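# Lift cardboard box from under desk onto desktop

## Task

A cardboard box sits on the floor beneath one of the desks. Get it onto the top surface of that same desk, resting directly on the desk and not on some other object there. The robot must not tip over or be left leaning, or the task fails. The box has to stay put by itself at the end; if only the robot's grip or contact is keeping it there, it does not count.

## Robot and tools

ROBOT. A Hello Robot Stretch 3 with a single arm. It has a two-wheel base (0.33 m long, 0.34 m wide), a lift that slides along a vertical mast, and a telescoping arm that reaches out to the robot's RIGHT side. It has no arm to the front, so to shift the gripper forward or back you drive the base. The base cannot move sideways. Turns on the spot pivot about the point midway between the wheels, 0.05 m behind the front edge. With the arm in and the wrist folded, a turn sweeps a circle of radius 0.28 m; an unfolded, level wrist reaches beyond it. Cameras: head_camera and nav_camera (fisheye) both ride on the head and are aimed by head_pan_rad and head_tilt_rad. wrist_camera rides on the gripper.

FRAMES. Base frame: origin on the floor halfway between the drive wheels, x forward, y left, z up. hand_pose is reported in this frame at the fingertip closing point; with all wrist joints at zero its x points up, y back toward the mast, z to the robot's rear. The odometry frame is the base frame as it was at the scene's start. Heading is positive to the left, in -3.142 to 3.142.

execute_actions. Argument actions: a list run in order; an empty list only returns the current state and images. Each action is {"robot": ..., "steps": n, "until": ...}. steps is 1 to 450 control steps at 30 per second (default 1); {"steps": n} alone just waits. robot holds one command, a list (queue) of up to 8 commands run one after another, or {"stop": true}, which brakes everything and clears the queue. A queue item may be {"pause_s": s} (at most 15 s). A command may contain:
- base: exactly one of translate_m (metres, an offset driven straight from where the base is when the command begins; positive forward; magnitude at most 1) or rotate_rad (radians, offset turn in place; positive is counter-clockwise seen from above, i.e. left; magnitude at most 3.2).
- joints: a dictionary of absolute joint targets by name; unnamed joints keep their current targets. lift_m 0 to 1.1 (arm height on mast, m); arm_m 0 to 0.52 (extension, m); wrist_yaw_rad -1.345 to 4.42 (0 along the arm, positive swings toward the front, 3.0 folds over the base); wrist_pitch_rad -1.57 to 0.451 (0 level, negative tips fingertips down); wrist_roll_rad -2.911 to 2.911 (0 fingers side by side); gripper_m -0.089 to 0.179 (larger is wider; the true fingertip gap is about 0.007 m less when nearly closed, 0.025 m less when fully open, and zero below 0.007); head_pan_rad -3.953 to 1.73 (0 forward, positive left, -1.57 looks along the arm); head_tilt_rad -1.53 to 0.419 (negative looks down).
- contact_limits: {"arm_m": effort%} from 1 to 100, how hard the arm may push before it halts; lasts until the arm's next command.
Base and joint motions in one command begin together and keep running across later actions and while you think. A new command acts immediately, replacing goals it names and discarding the rest of any older queue. If a whole call contains an invalid action or out-of-range number, nothing in it runs.

until: ends an action early once all its conditions hold. {"robot": {"status": "ended"}} waits until nothing reads moving and the queue is not running. Fields can also be tested, e.g. {"lift_m": [">", 0.3]} or base_status ["!=", "moving"]; numbers use =, !=, <, <=, >, >= against printed values. {"any": {"status": "ended"}} fires when any one motion or the queue finishes. Do not wait on a reading with "="; "done" already means within tolerance.

zoom_image: camera (head_camera, nav_camera or wrist_camera) and region [x0, y0, x1, y1] in pixels of that camera's latest image, origin top-left, at most 504 by 504. Image sizes: head 896x504, nav 672x504, wrist 644x364.

finished_scene: argument scene (the current scene number). Irreversible; call it only once every motion has ended and the box sits still on the desk.

RESULTS. Each result is a snapshot plus one image per camera. base_status gives the motion state and, in brackets, progress so far versus goal from wheel turns (slip counts as travel). joint_goals, joint_status, measured_speeds (units per second), refusals, queue (idle, running, done, dropped, stopped) and queue_left appear. Status words: moving, done, off_target (rested short; may keep pushing), contact_stop (lift or arm hit something firmly and went slack), time_out, stopped, not_commanded, torque_fault (a wrist servo shut off for 10 s and is limp). Lines beginning refused:, dropped: or replaced: explain rejected goals or aborted queues. robot.on_its_own reports goals the robot changed itself, slack or off joints, loads at rest, and base_tilt drift of 3 degrees or more. lidar_m: 12 ranges, 30-degree sectors, first straight ahead then counter-clockwise (4th left, 7th behind, 10th right), in a plane 0.17 m high, so desk legs show, desktops do not. wrist_depth_mm and head_depth_mm: 7x7 grids of median depth. motor_effort: per cent, positive toward larger values, peak in brackets; readings carry sizable fixed errors.

SPEED. Full base speed (0.30 m/s, 1.9 rad/s) only when stowed: lift_m under 0.30, arm_m under 0.03, wrist_yaw_rad over 2.54; else 0.10 m/s and 0.63 rad/s.

GRIPPING. Close to a gripper_m below the object's width; lower squeezes harder, but too hard triggers a stall guard that weakens the grip. Release by opening at least 0.02 above where the pads met the object. Neither status nor reading proves you hold anything; check the images.

WRIST SAFETY. Fold or unfold the wrist only with lift_m between 0.32 and 0.95, wrist_pitch_rad -0.4 and roll near 0; once folded the lift can drop to 0.25. When wrist_yaw_rad is below -0.4, keep pitch at -0.5 or lower.

AVOID. Pushing the arm into something solid with the gripper above about 0.45 m can tip the robot; a repeat push after a contact_stop is worse. Don't drive while the gripper holds or hooks an immovable thing. Snagging furniture while driving, especially backward, can tip it: reverse the last move in small steps, pull the gripper free, and lower lift_m to about 0.2 if it stays tilted. Don't drop, slam or shove the box hard, and don't leave the box on another item or supported by the gripper. Loose objects may occasionally get nudged by an outside push. Faster completion is better.

Each tool is called after "Emit:" by a JSON object that holds its "name" and its "arguments", one argument or row to a line.

## Session

Emit:
{"name": "execute_actions", "arguments": {
  "actions": []
}}

Scene clock: 0.00 s.
robot.base_odometry: x=+0.000 y=+0.000 heading=+0.000 (m, m, rad; robot's odometry frame)
robot.turned_by_wheels: +0.000 (rad since the last result)
robot.turned_by_imu: +0.000 (rad since the last result)
robot.base_tilt: forward=-0.5 right=+0.8 (deg)
robot.lidar_m: 1.71 1.82 0.94 0.77 0.77 0.86 1.37 1.72 1.17 0.96 0.96 1.07
robot.head_depth_mm: 1552 1566 1567 1587 1603 1614 1628 / 1845 1853 1868 1888 1923 1930 1947 / 1913 1955 1959 1980 1979 2007 2006 / 1867 1846 1878 1882 1888 1896 1911 / 1811 1806 1812 1816 1817 1853 1854 / 1742 1734 1757 1771 1770 1781 1801 / 1697 1684 1691 1714 1714 1729 1743
robot.base_status: not_commanded
robot.joint_positions: lift_m=+0.339 arm_m=+0.000 wrist_yaw_rad=+3.045 wrist_pitch_rad=-0.415 wrist_roll_rad=-0.003 gripper_m=+0.037 head_pan_rad=-0.011 head_tilt_rad=+0.011
robot.joint_goals: lift_m=+0.339 arm_m=+0.000 wrist_yaw_rad=+3.045 wrist_pitch_rad=-0.415 wrist_roll_rad=-0.003 gripper_m=+0.037 head_pan_rad=-0.011 head_tilt_rad=+0.011
robot.joint_status: lift_m=not_commanded arm_m=not_commanded wrist_yaw_rad=not_commanded wrist_pitch_rad=not_commanded wrist_roll_rad=not_commanded gripper_m=not_commanded head_pan_rad=not_commanded head_tilt_rad=not_commanded
robot.measured_speeds: translate_m=+0.000 rotate_rad=+0.000 lift_m=+0.000 arm_m=+0.000 wrist_yaw_rad=+0.000 wrist_pitch_rad=+0.000 wrist_roll_rad=+0.000 head_pan_rad=+0.000 head_tilt_rad=+0.000
robot: refusals=0 queue=idle queue_left=0
robot.motor_effort: left_wheel=+0 right_wheel=+0 lift_m=+37 arm_m=+0 wrist_yaw_rad=+1 wrist_pitch_rad=+5 wrist_roll_rad=+0 gripper_m=+0 head_pan_rad=+0 head_tilt_rad=+2 (%)
robot.hand_pose: x=+0.0004 y=+0.0784 z=+0.3523 quat_wxyz=(+0.179, +0.697, +0.113, +0.685) (m; robot's base frame)
robot.wrist_depth_mm: 582 622 724 739 840 - - / 626 677 781 847 940 - - / 664 710 824 895 - - - / 702 784 - 848 819 819 779 / 700 680 665 664 695 645 644 / 586 568 566 557 - 543 540 / 496 500 - - 470 471 467
pictures: head_camera (sideways: a quarter turn clockwise sets it upright), nav_camera (sideways: a quarter turn counterclockwise sets it upright), wrist_camera
Images, in order (width x height): head_camera 896x504, nav_camera 672x504, wrist_camera 644x364.

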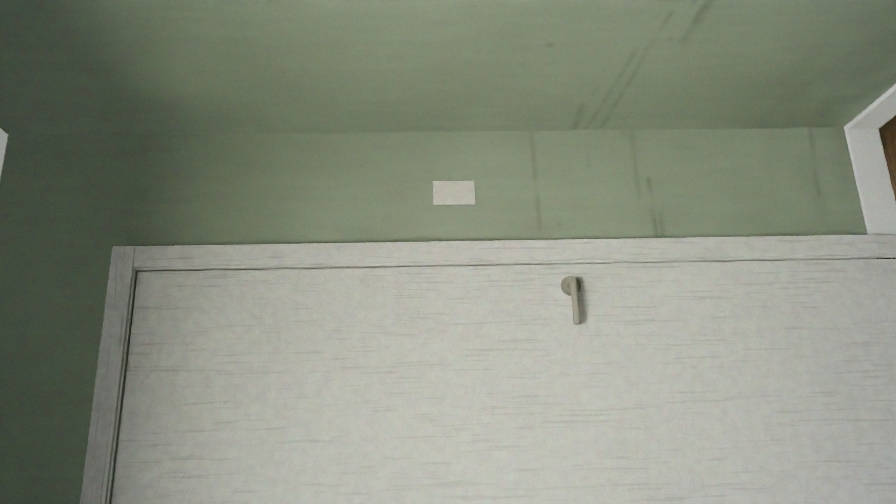

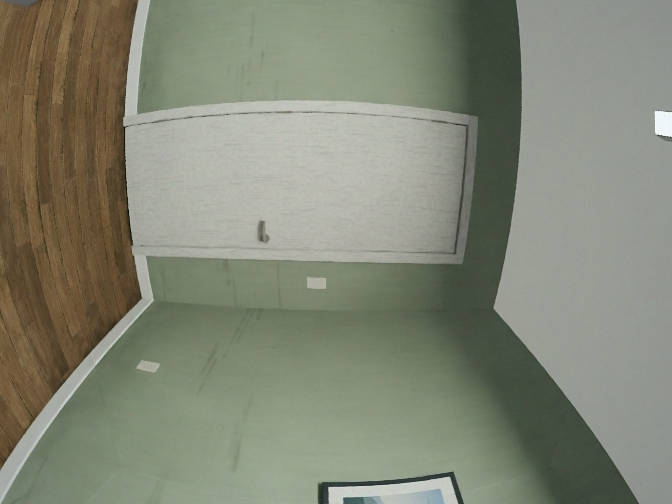

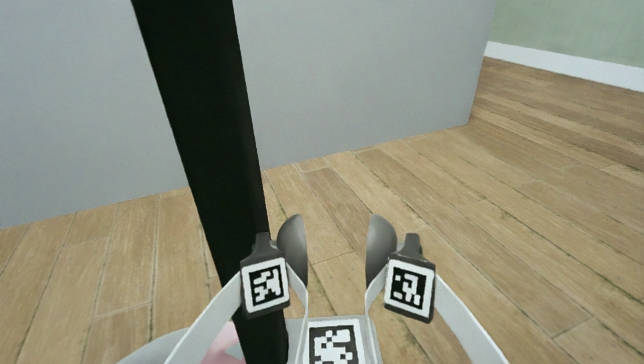

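Emit:
{"name": "execute_actions", "arguments": {
  "actions": [
    {"robot":{"joints":{"head_pan_rad":1.6,"head_tilt_rad":-0.7}},"steps":100,"until":{"robot":{"status":"ended"}}}
  ]
}}

Emit:
{"name": "execute_actions", "arguments": {
  "actions": [
    {"robot":{"joints":{"head_pan_rad":-3.1,"head_tilt_rad":-0.7}},"steps":150,"until":{"robot":{"status":"ended"}}}
  ]
}}

Scene clock: 7.87 s.
robot.base_odometry: x=+0.000 y=+0.000 heading=+0.000 (m, m, rad; robot's odometry frame)
robot.turned_by_wheels: +0.000 (rad since the last result)
robot.turned_by_imu: +0.000 (rad since the last result)
robot.base_tilt: forward=-0.5 right=+0.8 (deg)
robot.lidar_m: 1.70 1.82 0.93 0.77 0.77 0.86 1.37 1.72 1.17 0.96 0.96 1.07
robot.head_depth_mm: 766 870 1002 1194 1452 1363 1191 / 741 836 964 1138 1385 1367 1201 / 718 813 928 1085 1302 1367 1204 / 699 782 893 1039 1242 1371 1205 / 680 762 865 996 1187 1353 1211 / 664 735 831 958 1159 1323 - / 645 715 819 938 - - -
robot.base_status: not_commanded
robot.joint_positions: lift_m=+0.339 arm_m=+0.000 wrist_yaw_rad=+3.045 wrist_pitch_rad=-0.415 wrist_roll_rad=-0.003 gripper_m=+0.037 head_pan_rad=+1.593 head_tilt_rad=-0.691
robot.joint_goals: lift_m=+0.339 arm_m=+0.000 wrist_yaw_rad=+3.045 wrist_pitch_rad=-0.415 wrist_roll_rad=-0.003 gripper_m=+0.037 head_pan_rad=+1.600 head_tilt_rad=-0.700
robot.joint_status: lift_m=not_commanded arm_m=not_commanded wrist_yaw_rad=not_commanded wrist_pitch_rad=not_commanded wrist_roll_rad=not_commanded gripper_m=not_commanded head_pan_rad=done head_tilt_rad=done
robot.measured_speeds: translate_m=+0.000 rotate_rad=+0.000 lift_m=+0.000 arm_m=+0.000 wrist_yaw_rad=+0.000 wrist_pitch_rad=+0.000 wrist_roll_rad=+0.000 head_pan_rad=+0.000 head_tilt_rad=+0.000
robot: refusals=0 queue=done queue_left=0
robot.motor_effort: left_wheel=+1(0) right_wheel=+1(1) lift_m=+37(37) arm_m=+0(0) wrist_yaw_rad=+0(0) wrist_pitch_rad=+5(5) wrist_roll_rad=+1(0) gripper_m=+0(0) head_pan_rad=+5(55) head_tilt_rad=-3(26) (%)
robot.hand_pose: x=+0.0004 y=+0.0784 z=+0.3523 quat_wxyz=(+0.179, +0.697, +0.113, +0.685) (m; robot's base frame)
robot.wrist_depth_mm: 576 614 717 761 875 - - / 622 650 747 831 930 - - / 670 738 827 936 - - - / 715 785 - 836 809 791 800 / 698 698 692 668 688 659 631 / 569 569 562 565 - 551 539 / 491 502 - - 466 473 470
pictures: head_camera (sideways: a quarter turn clockwise sets it upright), nav_camera (sideways: a quarter turn counterclockwise sets it upright), wrist_camera
Images, in order (width x height): head_camera 896x504, nav_camera 672x504, wrist_camera 644x364.

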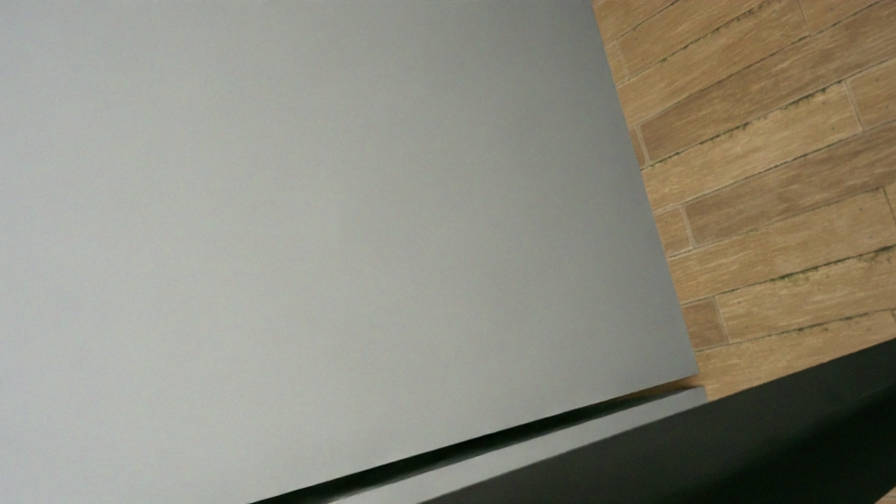

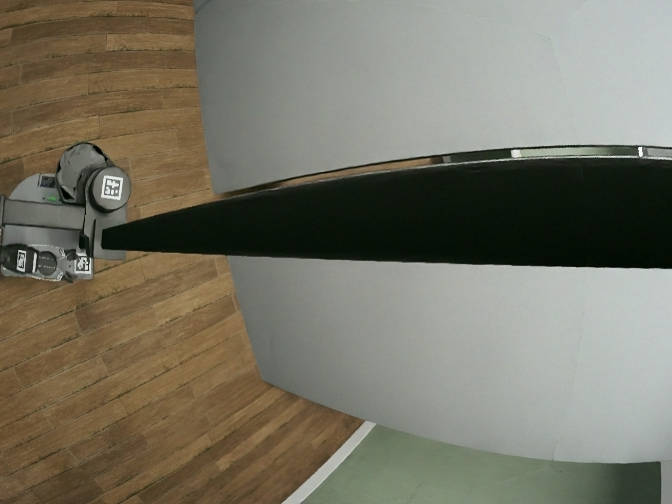

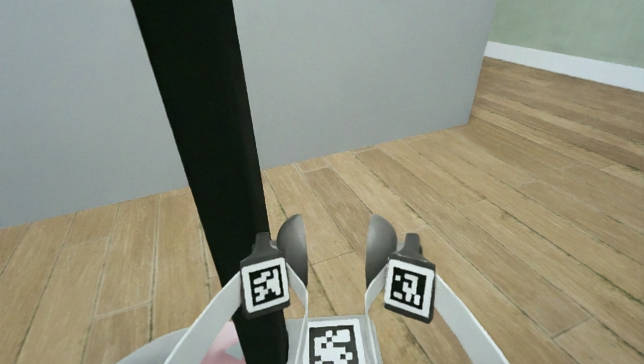

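Scene clock: 10.50 s.
robot.base_odometry: x=+0.000 y=+0.000 heading=+0.000 (m, m, rad; robot's odometry frame)
robot.turned_by_wheels: +0.000 (rad since the last result)
robot.turned_by_imu: +0.000 (rad since the last result)
robot.base_tilt: forward=-0.6 right=+0.8 (deg)
robot.lidar_m: 1.71 1.82 0.94 0.78 0.77 0.86 1.38 1.73 1.17 0.96 0.96 1.07
robot.head_depth_mm: 1318 1392 1490 1618 1580 1373 1198 / 1582 1697 1864 1835 1584 1360 1201 / 1820 2042 2212 1914 1595 1371 1197 / 1785 1993 2217 1906 1594 1379 1203 / 1744 1947 2165 1914 1606 1373 1210 / 1646 1801 2017 1937 1617 1386 1211 / 1612 1700 2021 1907 1613 1388 1212
robot.base_status: not_commanded
robot.joint_positions: lift_m=+0.339 arm_m=+0.000 wrist_yaw_rad=+3.045 wrist_pitch_rad=-0.415 wrist_roll_rad=-0.003 gripper_m=+0.037 head_pan_rad=-3.093 head_tilt_rad=-0.691
robot.joint_goals: lift_m=+0.339 arm_m=+0.000 wrist_yaw_rad=+3.045 wrist_pitch_rad=-0.415 wrist_roll_rad=-0.003 gripper_m=+0.037 head_pan_rad=-3.100 head_tilt_rad=-0.700
robot.joint_status: lift_m=not_commanded arm_m=not_commanded wrist_yaw_rad=not_commanded wrist_pitch_rad=not_commanded wrist_roll_rad=not_commanded gripper_m=not_commanded head_pan_rad=done head_tilt_rad=done
robot.measured_speeds: translate_m=+0.000 rotate_rad=+0.000 lift_m=+0.000 arm_m=+0.000 wrist_yaw_rad=+0.000 wrist_pitch_rad=+0.000 wrist_roll_rad=+0.000 head_pan_rad=+0.000 head_tilt_rad=+0.000
robot: refusals=0 queue=done queue_left=0
robot.motor_effort: left_wheel=+0(0) right_wheel=+1(0) lift_m=+37(37) arm_m=+0(0) wrist_yaw_rad=-1(1) wrist_pitch_rad=+6(6) wrist_roll_rad=+1(1) gripper_m=-1(0) head_pan_rad=-4(53) head_tilt_rad=-4(4) (%)
robot.hand_pose: x=+0.0004 y=+0.0784 z=+0.3523 quat_wxyz=(+0.179, +0.697, +0.113, +0.685) (m; robot's base frame)
robot.wrist_depth_mm: 590 610 719 754 857 - - / 620 665 771 821 911 - - / 653 705 826 891 - - - / 715 784 - 857 817 798 796 / 688 685 673 667 670 654 646 / 578 587 558 550 - 549 536 / 490 504 - - 467 465 463
pictures: head_camera (sideways: a quarter turn clockwise sets it upright), nav_camera (sideways: a quarter turn counterclockwise sets it upright), wrist_camera
Images, in order (width x height): head_camera 896x504, nav_camera 672x504, wrist_camera 644x364.

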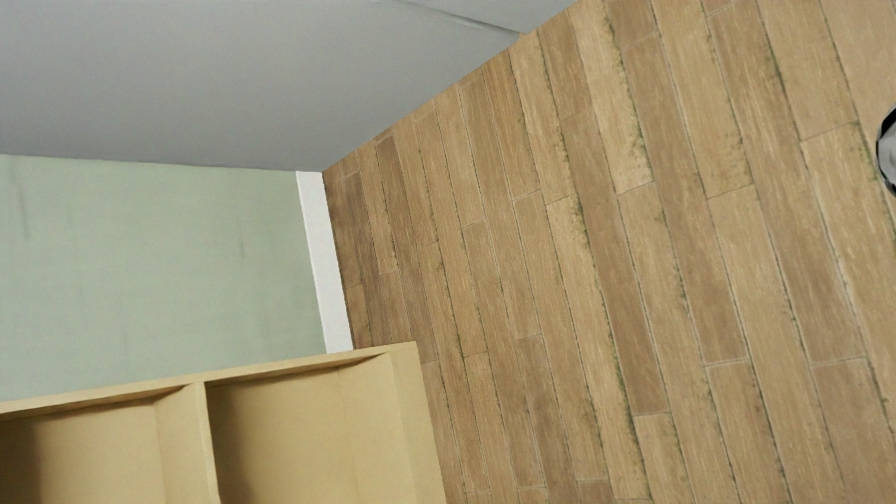

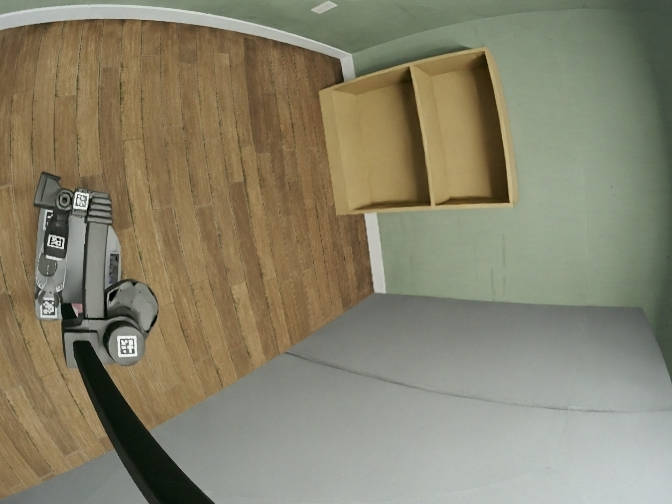

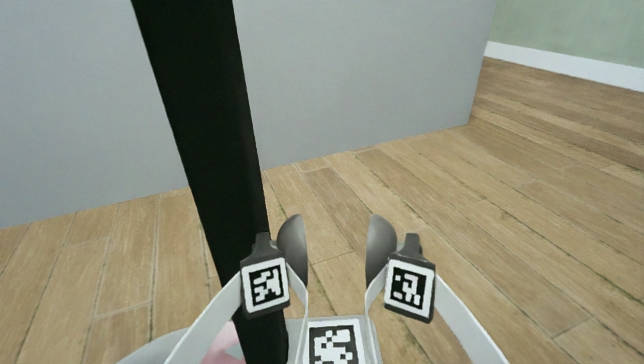

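Emit:
{"name": "execute_actions", "arguments": {
  "actions": [
    {"robot":[{"joints":{"lift_m":0.25,"head_pan_rad":0,"head_tilt_rad":-0.6}},{"base":{"rotate_rad":0.26}},{"base":{"translate_m":1.0}},{"base":{"rotate_rad":1.57}}],"steps":450,"until":{"robot":{"status":"ended"}}}
  ]
}}

Scene clock: 29.87 s.
robot.base_odometry: x=+0.966 y=+0.257 heading=+1.830 (m, m, rad; robot's odometry frame)
robot.turned_by_wheels: +1.830 (rad since the last result)
robot.turned_by_imu: +1.815 (rad since the last result)
robot.base_tilt: forward=-0.5 right=+0.8 (deg)
robot.lidar_m: 0.86 0.86 1.11 2.52 1.38 0.94 0.89 0.90 0.88 0.83 0.84 1.11
robot.head_depth_mm: 2208 2297 2364 2095 1698 1432 1239 / 3046 3184 2738 2103 1712 1439 1246 / 3479 3785 2770 2095 1720 1454 1251 / 3451 3705 2765 2129 1726 1455 1250 / 3438 3650 2789 2070 1642 1388 1253 / 999 909 910 1016 1158 1364 1260 / 704 778 869 985 1138 1359 1263
robot.base_status: done (rotate_rad +1.5699 of +1.5700)
robot.joint_positions: lift_m=+0.250 arm_m=+0.000 wrist_yaw_rad=+3.045 wrist_pitch_rad=-0.417 wrist_roll_rad=-0.003 gripper_m=+0.037 head_pan_rad=-0.007 head_tilt_rad=-0.605
robot.joint_goals: lift_m=+0.250 arm_m=+0.000 wrist_yaw_rad=+3.045 wrist_pitch_rad=-0.417 wrist_roll_rad=-0.003 gripper_m=+0.037 head_pan_rad=+0.000 head_tilt_rad=-0.600
robot.joint_status: lift_m=done arm_m=not_commanded wrist_yaw_rad=not_commanded wrist_pitch_rad=not_commanded wrist_roll_rad=not_commanded gripper_m=not_commanded head_pan_rad=done head_tilt_rad=done
robot.measured_speeds: translate_m=+0.000 rotate_rad=+0.000 lift_m=+0.000 arm_m=+0.000 wrist_yaw_rad=+0.000 wrist_pitch_rad=+0.000 wrist_roll_rad=+0.000 head_pan_rad=+0.000 head_tilt_rad=+0.000
robot: refusals=0 queue=done queue_left=0
robot.motor_effort: left_wheel=-1(12) right_wheel=+1(7) lift_m=+32(37) arm_m=-1(0) wrist_yaw_rad=+1(0) wrist_pitch_rad=+6(6) wrist_roll_rad=+1(1) gripper_m=+0(0) head_pan_rad=+5(51) head_tilt_rad=+1(9) (%)
robot.hand_pose: x=+0.0004 y=+0.0783 z=+0.2632 quat_wxyz=(+0.180, +0.697, +0.113, +0.685) (m; robot's base frame)
robot.wrist_depth_mm: - - - - - - 816 / - - - - - - 840 / - 944 956 902 878 869 780 / 706 711 - 681 661 667 642 / 567 563 560 542 547 524 521 / 473 499 - - - 442 441 / - - - - 388 379 374
pictures: head_camera (sideways: a quarter turn clockwise sets it upright), nav_camera (sideways: a quarter turn counterclockwise sets it upright), wrist_camera
Images, in order (width x height): head_camera 896x504, nav_camera 672x504, wrist_camera 644x364.

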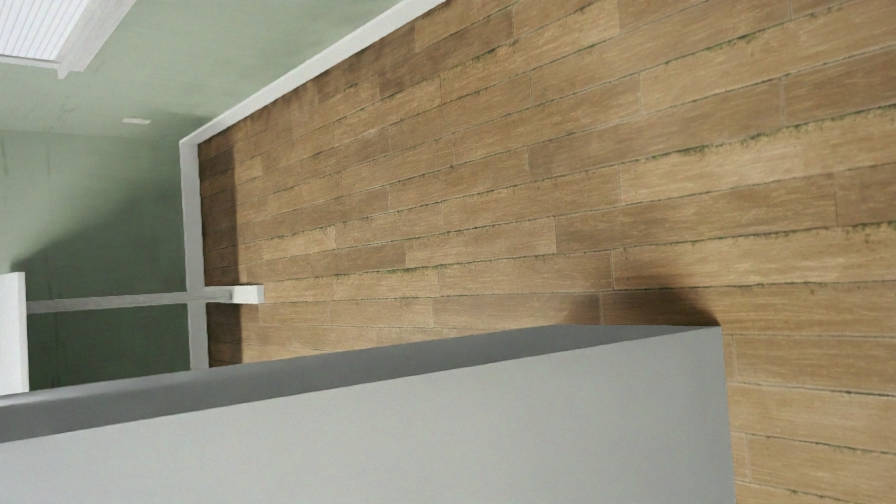

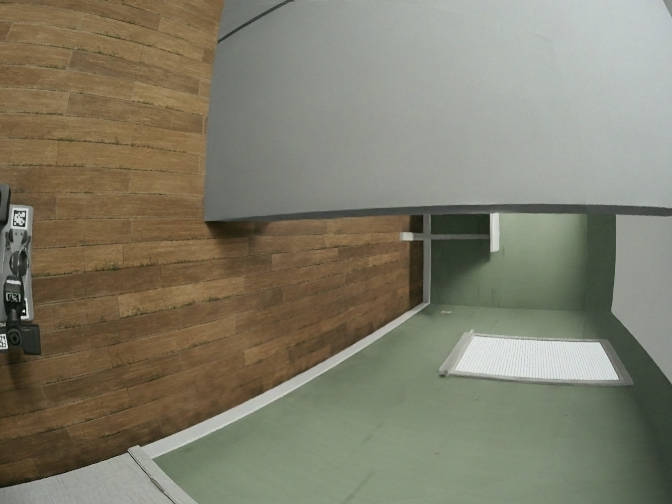

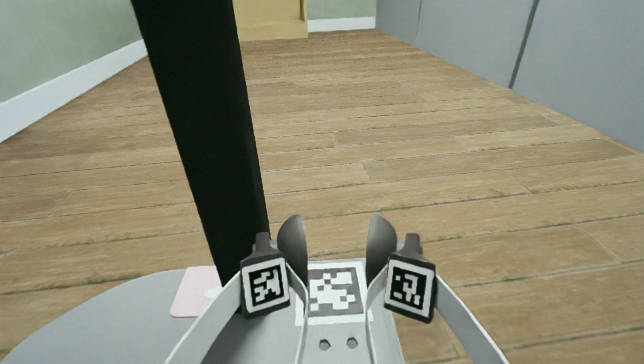

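Emit:
{"name": "execute_actions", "arguments": {
  "actions": [
    {"robot":[{"base":{"rotate_rad":-0.37}},{"base":{"translate_m":0.85}},{"base":{"rotate_rad":0.45}},{"base":{"translate_m":0.7},"joints":{"head_pan_rad":1.0}}],"steps":450,"until":{"robot":{"status":"ended"}}}
  ]
}}

Scene clock: 55.60 s.
robot.base_odometry: x=+0.828 y=+1.762 heading=+1.910 (m, m, rad; robot's odometry frame)
robot.turned_by_wheels: +0.080 (rad since the last result)
robot.turned_by_imu: +0.088 (rad since the last result)
robot.base_tilt: forward=-0.5 right=+0.8 (deg)
robot.lidar_m: 1.88 2.51 3.14 1.37 0.51 0.69 1.77 0.67 0.50 0.48 0.50 0.68
robot.head_depth_mm: 2802 3077 2615 2096 1708 1443 1247 / 3162 3368 2739 2114 1709 1437 1238 / 3529 3729 2757 2104 1723 1446 1249 / 3395 3647 2779 2131 1727 1454 1242 / 3133 3500 2800 2136 1725 1442 1252 / 2951 3418 2802 2131 1731 1462 1257 / 2860 3184 2808 2163 1739 1448 1258
robot.base_status: done (translate_m +0.7000 of +0.7000)
robot.joint_positions: lift_m=+0.250 arm_m=+0.000 wrist_yaw_rad=+3.045 wrist_pitch_rad=-0.417 wrist_roll_rad=-0.003 gripper_m=+0.037 head_pan_rad=+0.993 head_tilt_rad=-0.605
robot.joint_goals: lift_m=+0.250 arm_m=+0.000 wrist_yaw_rad=+3.045 wrist_pitch_rad=-0.417 wrist_roll_rad=-0.003 gripper_m=+0.037 head_pan_rad=+1.000 head_tilt_rad=-0.600
robot.joint_status: lift_m=done arm_m=not_commanded wrist_yaw_rad=not_commanded wrist_pitch_rad=not_commanded wrist_roll_rad=not_commanded gripper_m=not_commanded head_pan_rad=done head_tilt_rad=done
robot.measured_speeds: translate_m=+0.000 rotate_rad=+0.000 lift_m=+0.000 arm_m=+0.000 wrist_yaw_rad=+0.000 wrist_pitch_rad=+0.000 wrist_roll_rad=+0.000 head_pan_rad=+0.000 head_tilt_rad=+0.000
robot: refusals=0 queue=done queue_left=0
robot.motor_effort: left_wheel=-2(16) right_wheel=+1(9) lift_m=+32(32) arm_m=+0(0) wrist_yaw_rad=+0(0) wrist_pitch_rad=+6(6) wrist_roll_rad=+1(0) gripper_m=+0(0) head_pan_rad=+6(53) head_tilt_rad=+3(2) (%)
robot.hand_pose: x=+0.0004 y=+0.0783 z=+0.2631 quat_wxyz=(+0.180, +0.697, +0.113, +0.685) (m; robot's base frame)
robot.wrist_depth_mm: 453 450 - - - - - / 483 492 - - - - - / 532 541 880 878 905 874 850 / 585 591 - 677 670 657 650 / 576 553 544 531 554 530 518 / 468 495 - - - 439 433 / - - - - 385 380 377
pictures: head_camera (sideways: a quarter turn clockwise sets it upright), nav_camera (sideways: a quarter turn counterclockwise sets it upright), wrist_camera
Images, in order (width x height): head_camera 896x504, nav_camera 672x504, wrist_camera 644x364.

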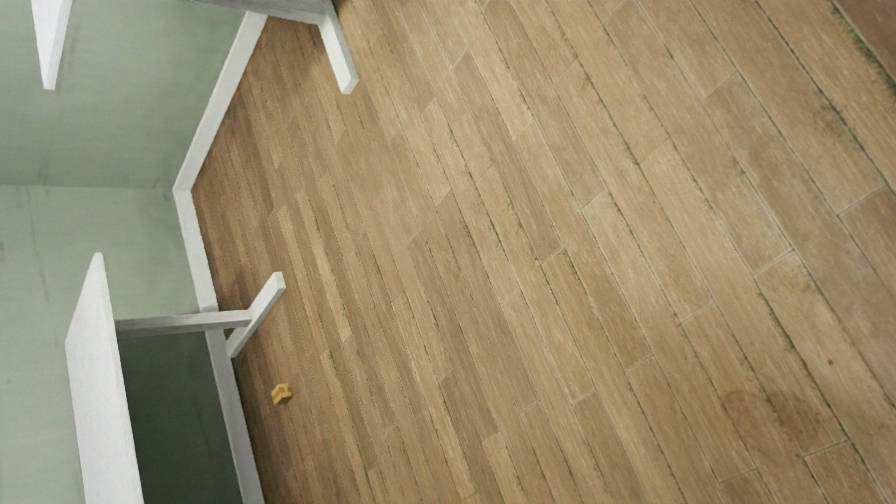

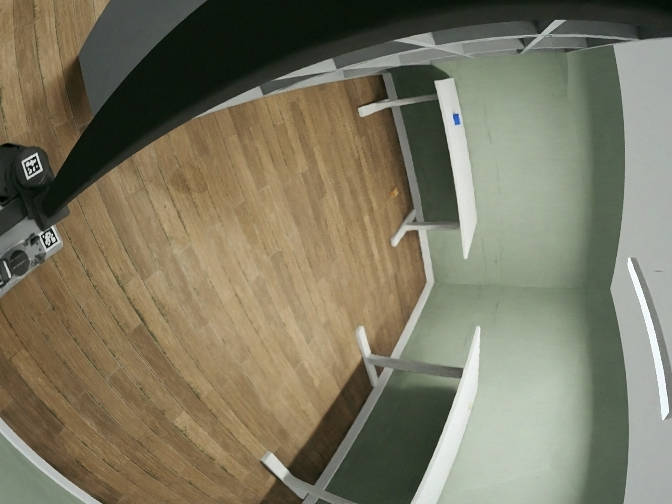

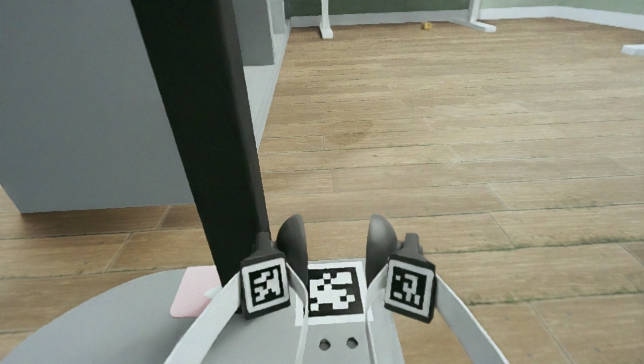

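Emit:
{"name": "zoom_image", "arguments": {
  "camera": "head_camera",
  "region": [200, 300, 360, 460]
}}

Region (200, 300, 360, 460) of head_camera's 896x504 image, scaled by 3.150, with more detail than that image has.

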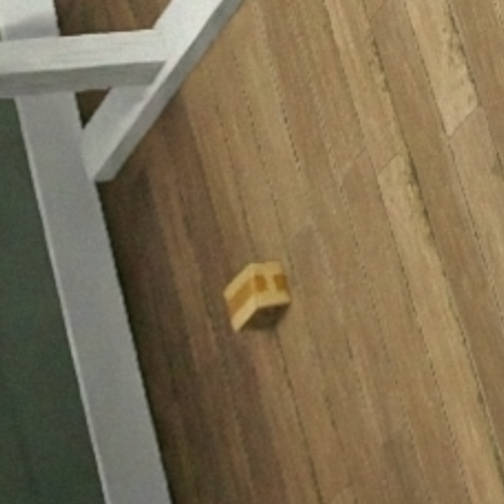

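Emit:
{"name": "execute_actions", "arguments": {
  "actions": [
    {"robot":[{"base":{"rotate_rad":1.077},"joints":{"head_pan_rad":0}},{"base":{"translate_m":1.0}},{"base":{"translate_m":1.0}},{"base":{"translate_m":0.2}},{"base":{"rotate_rad":2.065},"joints":{"head_pan_rad":-1.57,"head_tilt_rad":-0.9}},{"joints":{"lift_m":0.4,"wrist_pitch_rad":-0.4}}],"steps":450,"until":{"robot":{"status":"ended"}}},
    {"steps":300,"until":{"robot":{"status":"ended"}}}
  ]
}}

Scene clock: 94.93 s.
robot.base_odometry: x=-1.346 y=+2.101 heading=-1.232 (m, m, rad; robot's odometry frame)
robot.turned_by_wheels: +3.142 (rad since the last result)
robot.turned_by_imu: +3.121 (rad since the last result)
robot.base_tilt: forward=-0.5 right=+0.9 (deg)
robot.lidar_m: 1.38 1.29 1.85 2.41 1.96 0.98 1.38 1.43 0.94 1.35 1.24 1.25
robot.head_depth_mm: 1123 927 792 1478 1372 1252 1130 / 1135 934 797 1581 1399 1252 - / 1148 937 797 1586 1403 1254 - / 1148 943 804 1592 1411 1258 1130 / 1148 947 806 1599 1404 1267 1147 / 1164 952 809 1601 1416 1265 1145 / 1170 957 812 1619 1417 1269 1155
robot.base_status: done (rotate_rad +2.0649 of +2.0650)
robot.joint_positions: lift_m=+0.400 arm_m=+0.000 wrist_yaw_rad=+3.045 wrist_pitch_rad=-0.417 wrist_roll_rad=-0.003 gripper_m=+0.037 head_pan_rad=-1.563 head_tilt_rad=-0.889
robot.joint_goals: lift_m=+0.400 arm_m=+0.000 wrist_yaw_rad=+3.045 wrist_pitch_rad=-0.400 wrist_roll_rad=-0.003 gripper_m=+0.037 head_pan_rad=-1.570 head_tilt_rad=-0.900
robot.joint_status: lift_m=done arm_m=not_commanded wrist_yaw_rad=not_commanded wrist_pitch_rad=done wrist_roll_rad=not_commanded gripper_m=not_commanded head_pan_rad=done head_tilt_rad=done
robot.measured_speeds: translate_m=+0.000 rotate_rad=+0.000 lift_m=+0.000 arm_m=+0.000 wrist_yaw_rad=+0.000 wrist_pitch_rad=+0.000 wrist_roll_rad=+0.000 head_pan_rad=+0.000 head_tilt_rad=+0.000
robot: refusals=0 queue=done queue_left=0
robot.motor_effort: left_wheel=-2(12) right_wheel=+2(8) lift_m=+43(44) arm_m=-1(1) wrist_yaw_rad=+1(1) wrist_pitch_rad=+7(8) wrist_roll_rad=+0(0) gripper_m=-1(0) head_pan_rad=-4(54) head_tilt_rad=-5(20) (%)
robot.hand_pose: x=+0.0004 y=+0.0782 z=+0.4128 quat_wxyz=(+0.180, +0.697, +0.113, +0.685) (m; robot's base frame)
robot.wrist_depth_mm: - - - - - - - / - - - - - - - / - - - - - - - / - - - 932 931 918 887 / 781 777 771 762 766 721 714 / 643 629 632 625 - 618 604 / 553 545 - 552 541 517 515
pictures: head_camera (sideways: a quarter turn clockwise sets it upright), nav_camera (sideways: a quarter turn counterclockwise sets it upright), wrist_camera
Images, in order (width x height): head_camera 896x504, nav_camera 672x504, wrist_camera 644x364.

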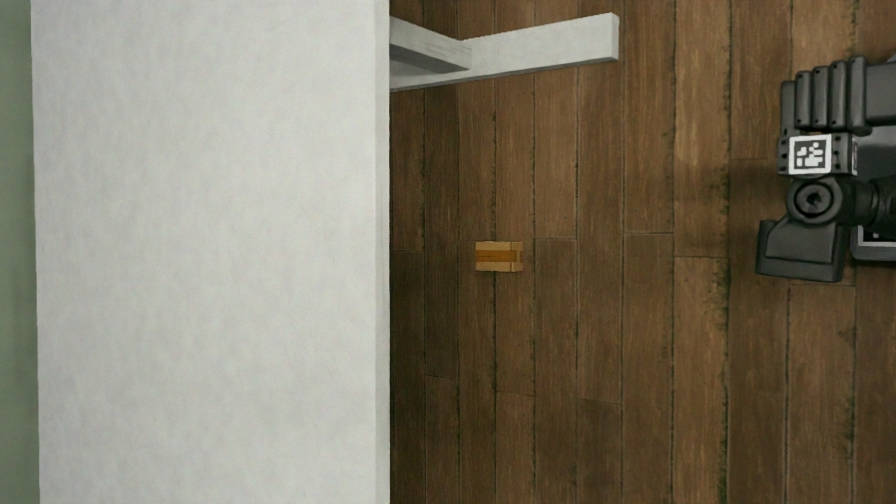

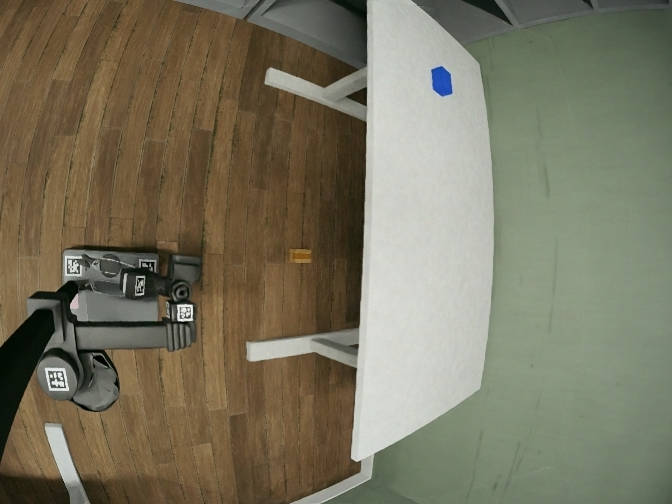

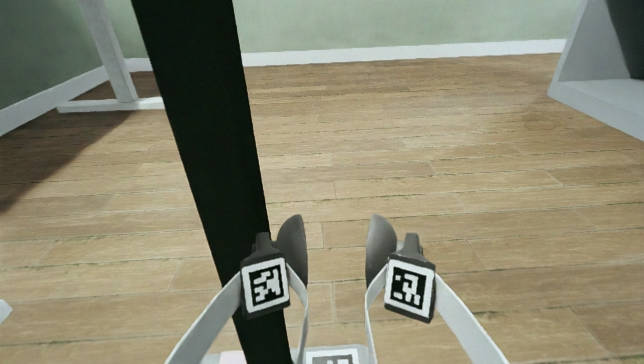

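Emit:
{"name": "execute_actions", "arguments": {
  "actions": [
    {"robot":[{"joints":{"wrist_yaw_rad":0,"gripper_m":0.17}},{"joints":{"lift_m":0.2,"wrist_pitch_rad":-0.6,"arm_m":0.2}}],"steps":450,"until":{"robot":{"status":"ended"}}}
  ]
}}

Scene clock: 108.53 s.
robot.base_odometry: x=-1.346 y=+2.101 heading=-1.232 (m, m, rad; robot's odometry frame)
robot.turned_by_wheels: +0.000 (rad since the last result)
robot.turned_by_imu: +0.000 (rad since the last result)
robot.base_tilt: forward=-0.5 right=+0.9 (deg)
robot.lidar_m: 1.39 1.28 1.85 2.41 1.96 0.98 1.38 1.43 0.94 1.35 1.25 1.25
robot.head_depth_mm: 1124 932 791 1481 1376 1248 1134 / 1128 936 794 1580 1400 1260 1153 / 1139 938 798 1595 1427 1219 1156 / 1147 946 800 1592 1431 1254 1158 / 1156 948 804 1598 1410 1266 1146 / 1156 956 805 1606 1416 1266 1146 / 1164 958 810 1614 1424 1273 1150
robot.base_status: done (rotate_rad +2.0649 of +2.0650)
robot.joint_positions: lift_m=+0.200 arm_m=+0.200 wrist_yaw_rad=+0.000 wrist_pitch_rad=-0.611 wrist_roll_rad=-0.003 gripper_m=+0.170 head_pan_rad=-1.563 head_tilt_rad=-0.889
robot.joint_goals: lift_m=+0.200 arm_m=+0.200 wrist_yaw_rad=+0.000 wrist_pitch_rad=-0.600 wrist_roll_rad=-0.003 gripper_m=+0.170 head_pan_rad=-1.570 head_tilt_rad=-0.900
robot.joint_status: lift_m=done arm_m=done wrist_yaw_rad=done wrist_pitch_rad=done wrist_roll_rad=not_commanded gripper_m=done head_pan_rad=done head_tilt_rad=done
robot.measured_speeds: translate_m=+0.000 rotate_rad=+0.000 lift_m=+0.000 arm_m=+0.000 wrist_yaw_rad=+0.000 wrist_pitch_rad=+0.000 wrist_roll_rad=+0.000 head_pan_rad=+0.000 head_tilt_rad=+0.000
robot: refusals=0 queue=done queue_left=0
robot.motor_effort: left_wheel=-2(2) right_wheel=+2(1) lift_m=+31(42) arm_m=+3(4) wrist_yaw_rad=-2(5) wrist_pitch_rad=+4(6) wrist_roll_rad=+0(1) gripper_m=-1(82) head_pan_rad=-3(3) head_tilt_rad=-5(4) (%)
robot.hand_pose: x=-0.0215 y=-0.5407 z=+0.1721 quat_wxyz=(+0.676, +0.213, -0.673, -0.213) (m; robot's base frame)
robot.wrist_depth_mm: 829 829 810 806 781 767 406 / 706 701 662 649 634 573 557 / 548 543 528 503 512 487 475 / 455 456 437 438 431 427 383 / 386 387 378 372 369 365 335 / 342 - 330 327 322 320 311 / 297 289 293 286 287 284 275
pictures: head_camera (sideways: a quarter turn clockwise sets it upright), nav_camera (sideways: a quarter turn counterclockwise sets it upright), wrist_camera
Images, in order (width x height): head_camera 896x504, nav_camera 672x504, wrist_camera 644x364.

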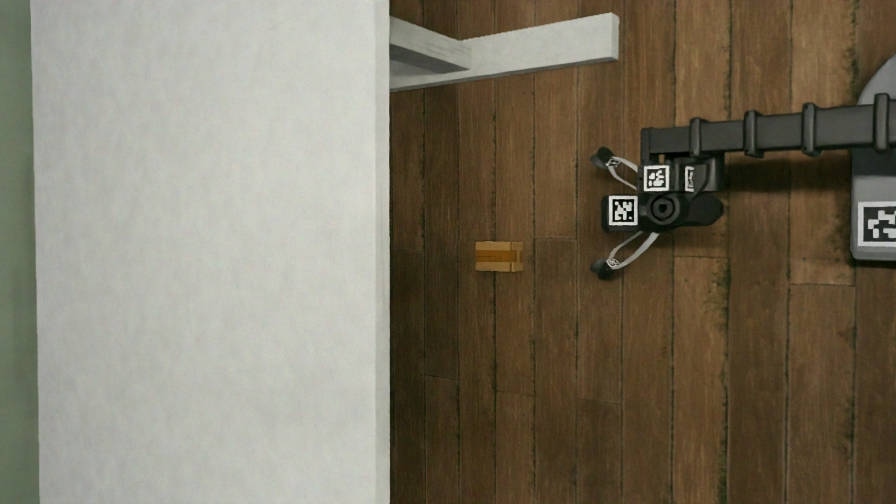

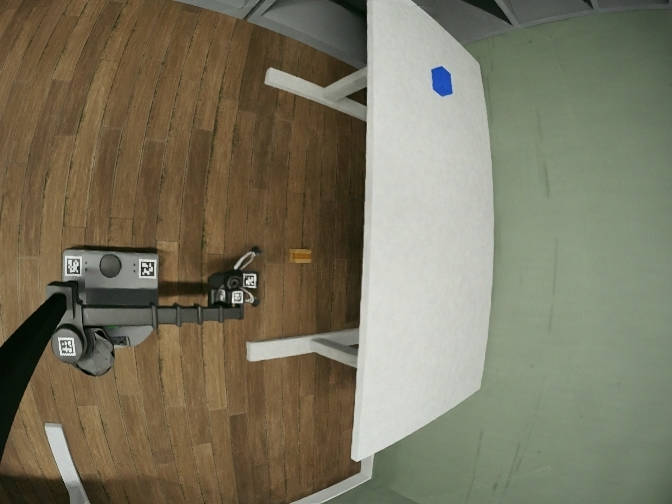

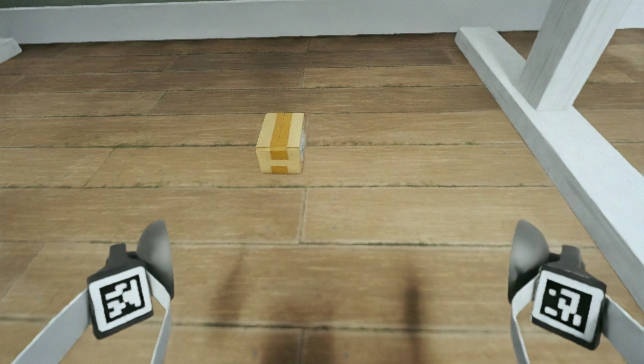

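Emit:
{"name": "execute_actions", "arguments": {
  "actions": [
    {"robot":{"base":{"translate_m":0.072},"joints":{"lift_m":0.065,"arm_m":0.36}},"steps":450,"until":{"robot":{"status":"ended"}}}
  ]
}}

Scene clock: 121.00 s.
robot.base_odometry: x=-1.322 y=+2.033 heading=-1.232 (m, m, rad; robot's odometry frame)
robot.turned_by_wheels: +0.000 (rad since the last result)
robot.turned_by_imu: +0.000 (rad since the last result)
robot.base_tilt: forward=-0.5 right=+0.8 (deg)
robot.lidar_m: 1.39 1.22 1.81 2.41 2.07 1.05 1.45 1.51 0.97 1.35 1.19 1.18
robot.head_depth_mm: 1128 932 796 1504 1377 1252 1133 / 1135 932 795 1583 1399 1256 1149 / 1136 941 798 1589 1447 1251 1152 / 1148 945 800 1591 1405 1260 1159 / 1151 950 806 1590 1414 1264 1144 / 1156 953 808 1606 1417 1268 1146 / 1161 955 812 1616 1422 1269 1154
robot.base_status: done (translate_m +0.0720 of +0.0720)
robot.joint_positions: lift_m=+0.065 arm_m=+0.360 wrist_yaw_rad=+0.000 wrist_pitch_rad=-0.612 wrist_roll_rad=-0.003 gripper_m=+0.170 head_pan_rad=-1.563 head_tilt_rad=-0.889
robot.joint_goals: lift_m=+0.065 arm_m=+0.360 wrist_yaw_rad=+0.000 wrist_pitch_rad=-0.600 wrist_roll_rad=-0.003 gripper_m=+0.170 head_pan_rad=-1.570 head_tilt_rad=-0.900
robot.joint_status: lift_m=done arm_m=done wrist_yaw_rad=done wrist_pitch_rad=done wrist_roll_rad=not_commanded gripper_m=done head_pan_rad=done head_tilt_rad=done
robot.measured_speeds: translate_m=+0.000 rotate_rad=+0.000 lift_m=+0.000 arm_m=+0.000 wrist_yaw_rad=+0.000 wrist_pitch_rad=+0.000 wrist_roll_rad=+0.000 head_pan_rad=+0.000 head_tilt_rad=+0.000
robot: refusals=0 queue=done queue_left=0
robot.motor_effort: left_wheel=-2(5) right_wheel=+3(7) lift_m=+31(31) arm_m=+3(4) wrist_yaw_rad=-1(0) wrist_pitch_rad=+5(5) wrist_roll_rad=+1(0) gripper_m=+0(0) head_pan_rad=-4(4) head_tilt_rad=-3(3) (%)
robot.hand_pose: x=-0.0215 y=-0.7006 z=+0.0370 quat_wxyz=(+0.676, +0.214, -0.673, -0.213) (m; robot's base frame)
robot.wrist_depth_mm: 562 530 524 498 489 470 416 / 403 389 380 351 371 355 348 / 316 307 302 215 290 285 280 / 258 254 249 230 241 237 235 / 220 223 214 210 207 208 203 / 191 - 185 183 182 180 179 / - 164 165 163 161 160 155
pictures: head_camera (sideways: a quarter turn clockwise sets it upright), nav_camera (sideways: a quarter turn counterclockwise sets it upright), wrist_camera
Images, in order (width x height): head_camera 896x504, nav_camera 672x504, wrist_camera 644x364.

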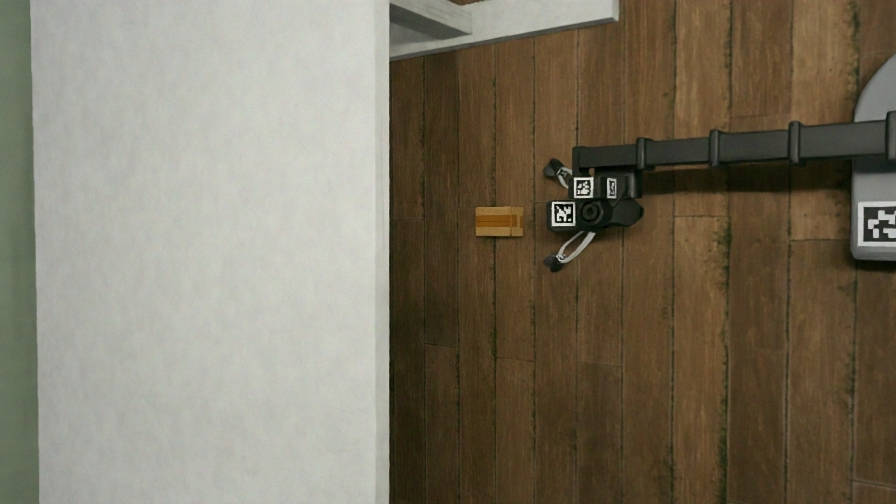

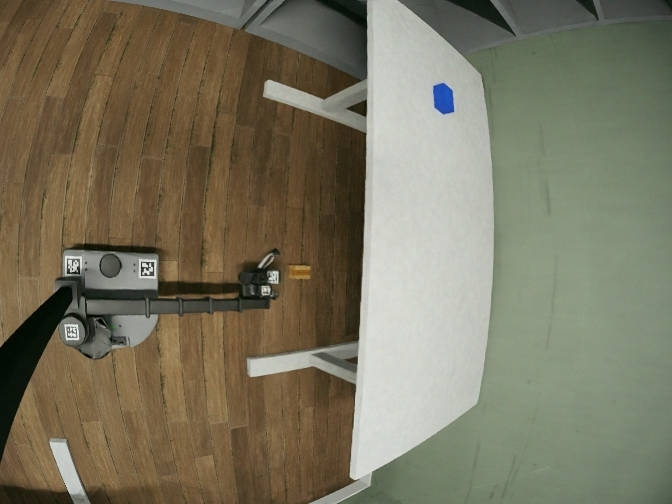

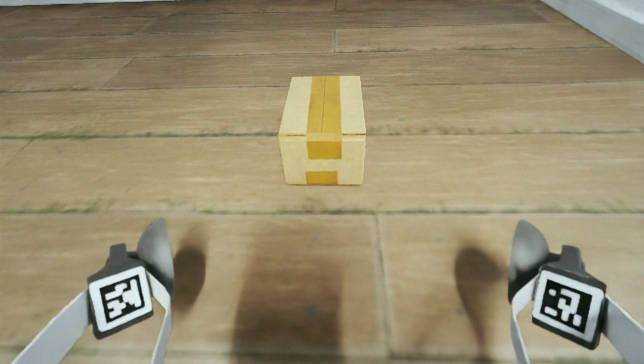

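Emit:
{"name": "execute_actions", "arguments": {
  "actions": [
    {"robot":{"base":{"translate_m":0.01},"joints":{"lift_m":0.057,"arm_m":0.48}},"steps":450,"until":{"robot":{"status":"ended"}}}
  ]
}}

Scene clock: 136.30 s.
robot.base_odometry: x=-1.319 y=+2.024 heading=-1.232 (m, m, rad; robot's odometry frame)
robot.turned_by_wheels: +0.000 (rad since the last result)
robot.turned_by_imu: +0.000 (rad since the last result)
robot.base_tilt: forward=-0.6 right=+0.9 (deg)
robot.lidar_m: 1.39 1.21 1.80 2.41 2.08 1.06 1.46 1.51 0.97 1.35 1.18 1.17
robot.head_depth_mm: 1122 930 791 1498 1379 1246 1131 / 1134 937 795 1574 1396 1248 1156 / 1137 939 799 1590 1381 1250 1153 / 1146 940 804 1599 1397 1258 1153 / 1148 946 803 1602 1416 1266 1142 / 1160 950 809 1605 1411 1268 1148 / 1161 957 808 1603 1423 1271 1154
robot.base_status: done (translate_m +0.0100 of +0.0100)
robot.joint_positions: lift_m=+0.057 arm_m=+0.480 wrist_yaw_rad=+0.000 wrist_pitch_rad=-0.612 wrist_roll_rad=-0.003 gripper_m=+0.170 head_pan_rad=-1.563 head_tilt_rad=-0.889
robot.joint_goals: lift_m=+0.057 arm_m=+0.480 wrist_yaw_rad=+0.000 wrist_pitch_rad=-0.600 wrist_roll_rad=-0.003 gripper_m=+0.170 head_pan_rad=-1.570 head_tilt_rad=-0.900
robot.joint_status: lift_m=done arm_m=done wrist_yaw_rad=done wrist_pitch_rad=done wrist_roll_rad=not_commanded gripper_m=done head_pan_rad=done head_tilt_rad=done
robot.measured_speeds: translate_m=+0.000 rotate_rad=+0.000 lift_m=+0.000 arm_m=+0.000 wrist_yaw_rad=+0.000 wrist_pitch_rad=+0.000 wrist_roll_rad=+0.000 head_pan_rad=+0.000 head_tilt_rad=+0.000
robot: refusals=0 queue=done queue_left=0
robot.motor_effort: left_wheel=-2(4) right_wheel=+2(4) lift_m=+32(31) arm_m=+3(4) wrist_yaw_rad=-1(1) wrist_pitch_rad=+5(5) wrist_roll_rad=+1(0) gripper_m=-1(0) head_pan_rad=-3(4) head_tilt_rad=-4(4) (%)
robot.hand_pose: x=-0.0215 y=-0.8206 z=+0.0290 quat_wxyz=(+0.676, +0.214, -0.673, -0.213) (m; robot's base frame)
robot.wrist_depth_mm: 526 506 496 480 456 455 411 / 381 373 363 349 347 337 333 / 297 294 287 282 276 272 266 / 245 242 238 163 223 229 223 / 208 211 203 140 190 197 192 / 185 - 176 122 164 171 170 / - 155 157 138 148 152 147
pictures: head_camera (sideways: a quarter turn clockwise sets it upright), nav_camera (sideways: a quarter turn counterclockwise sets it upright), wrist_camera
Images, in order (width x height): head_camera 896x504, nav_camera 672x504, wrist_camera 644x364.

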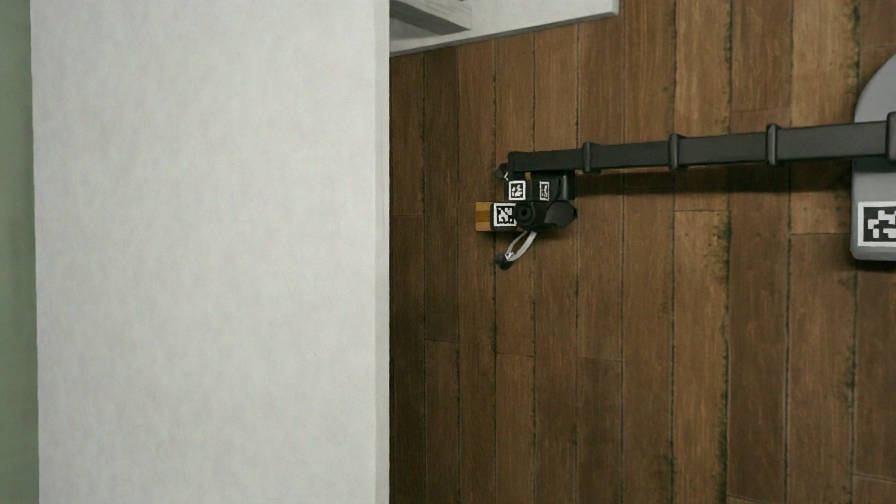

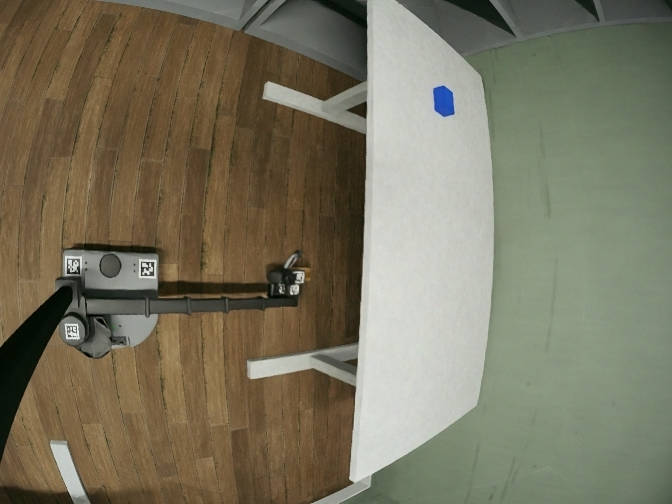

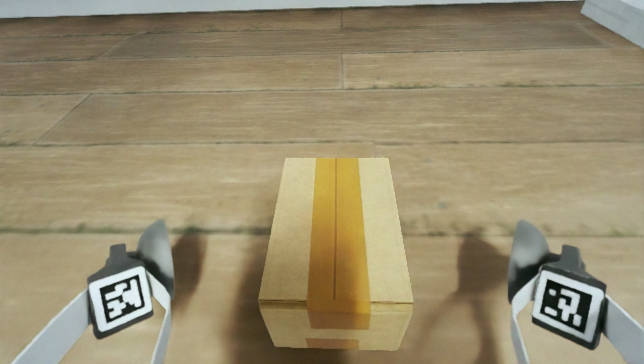

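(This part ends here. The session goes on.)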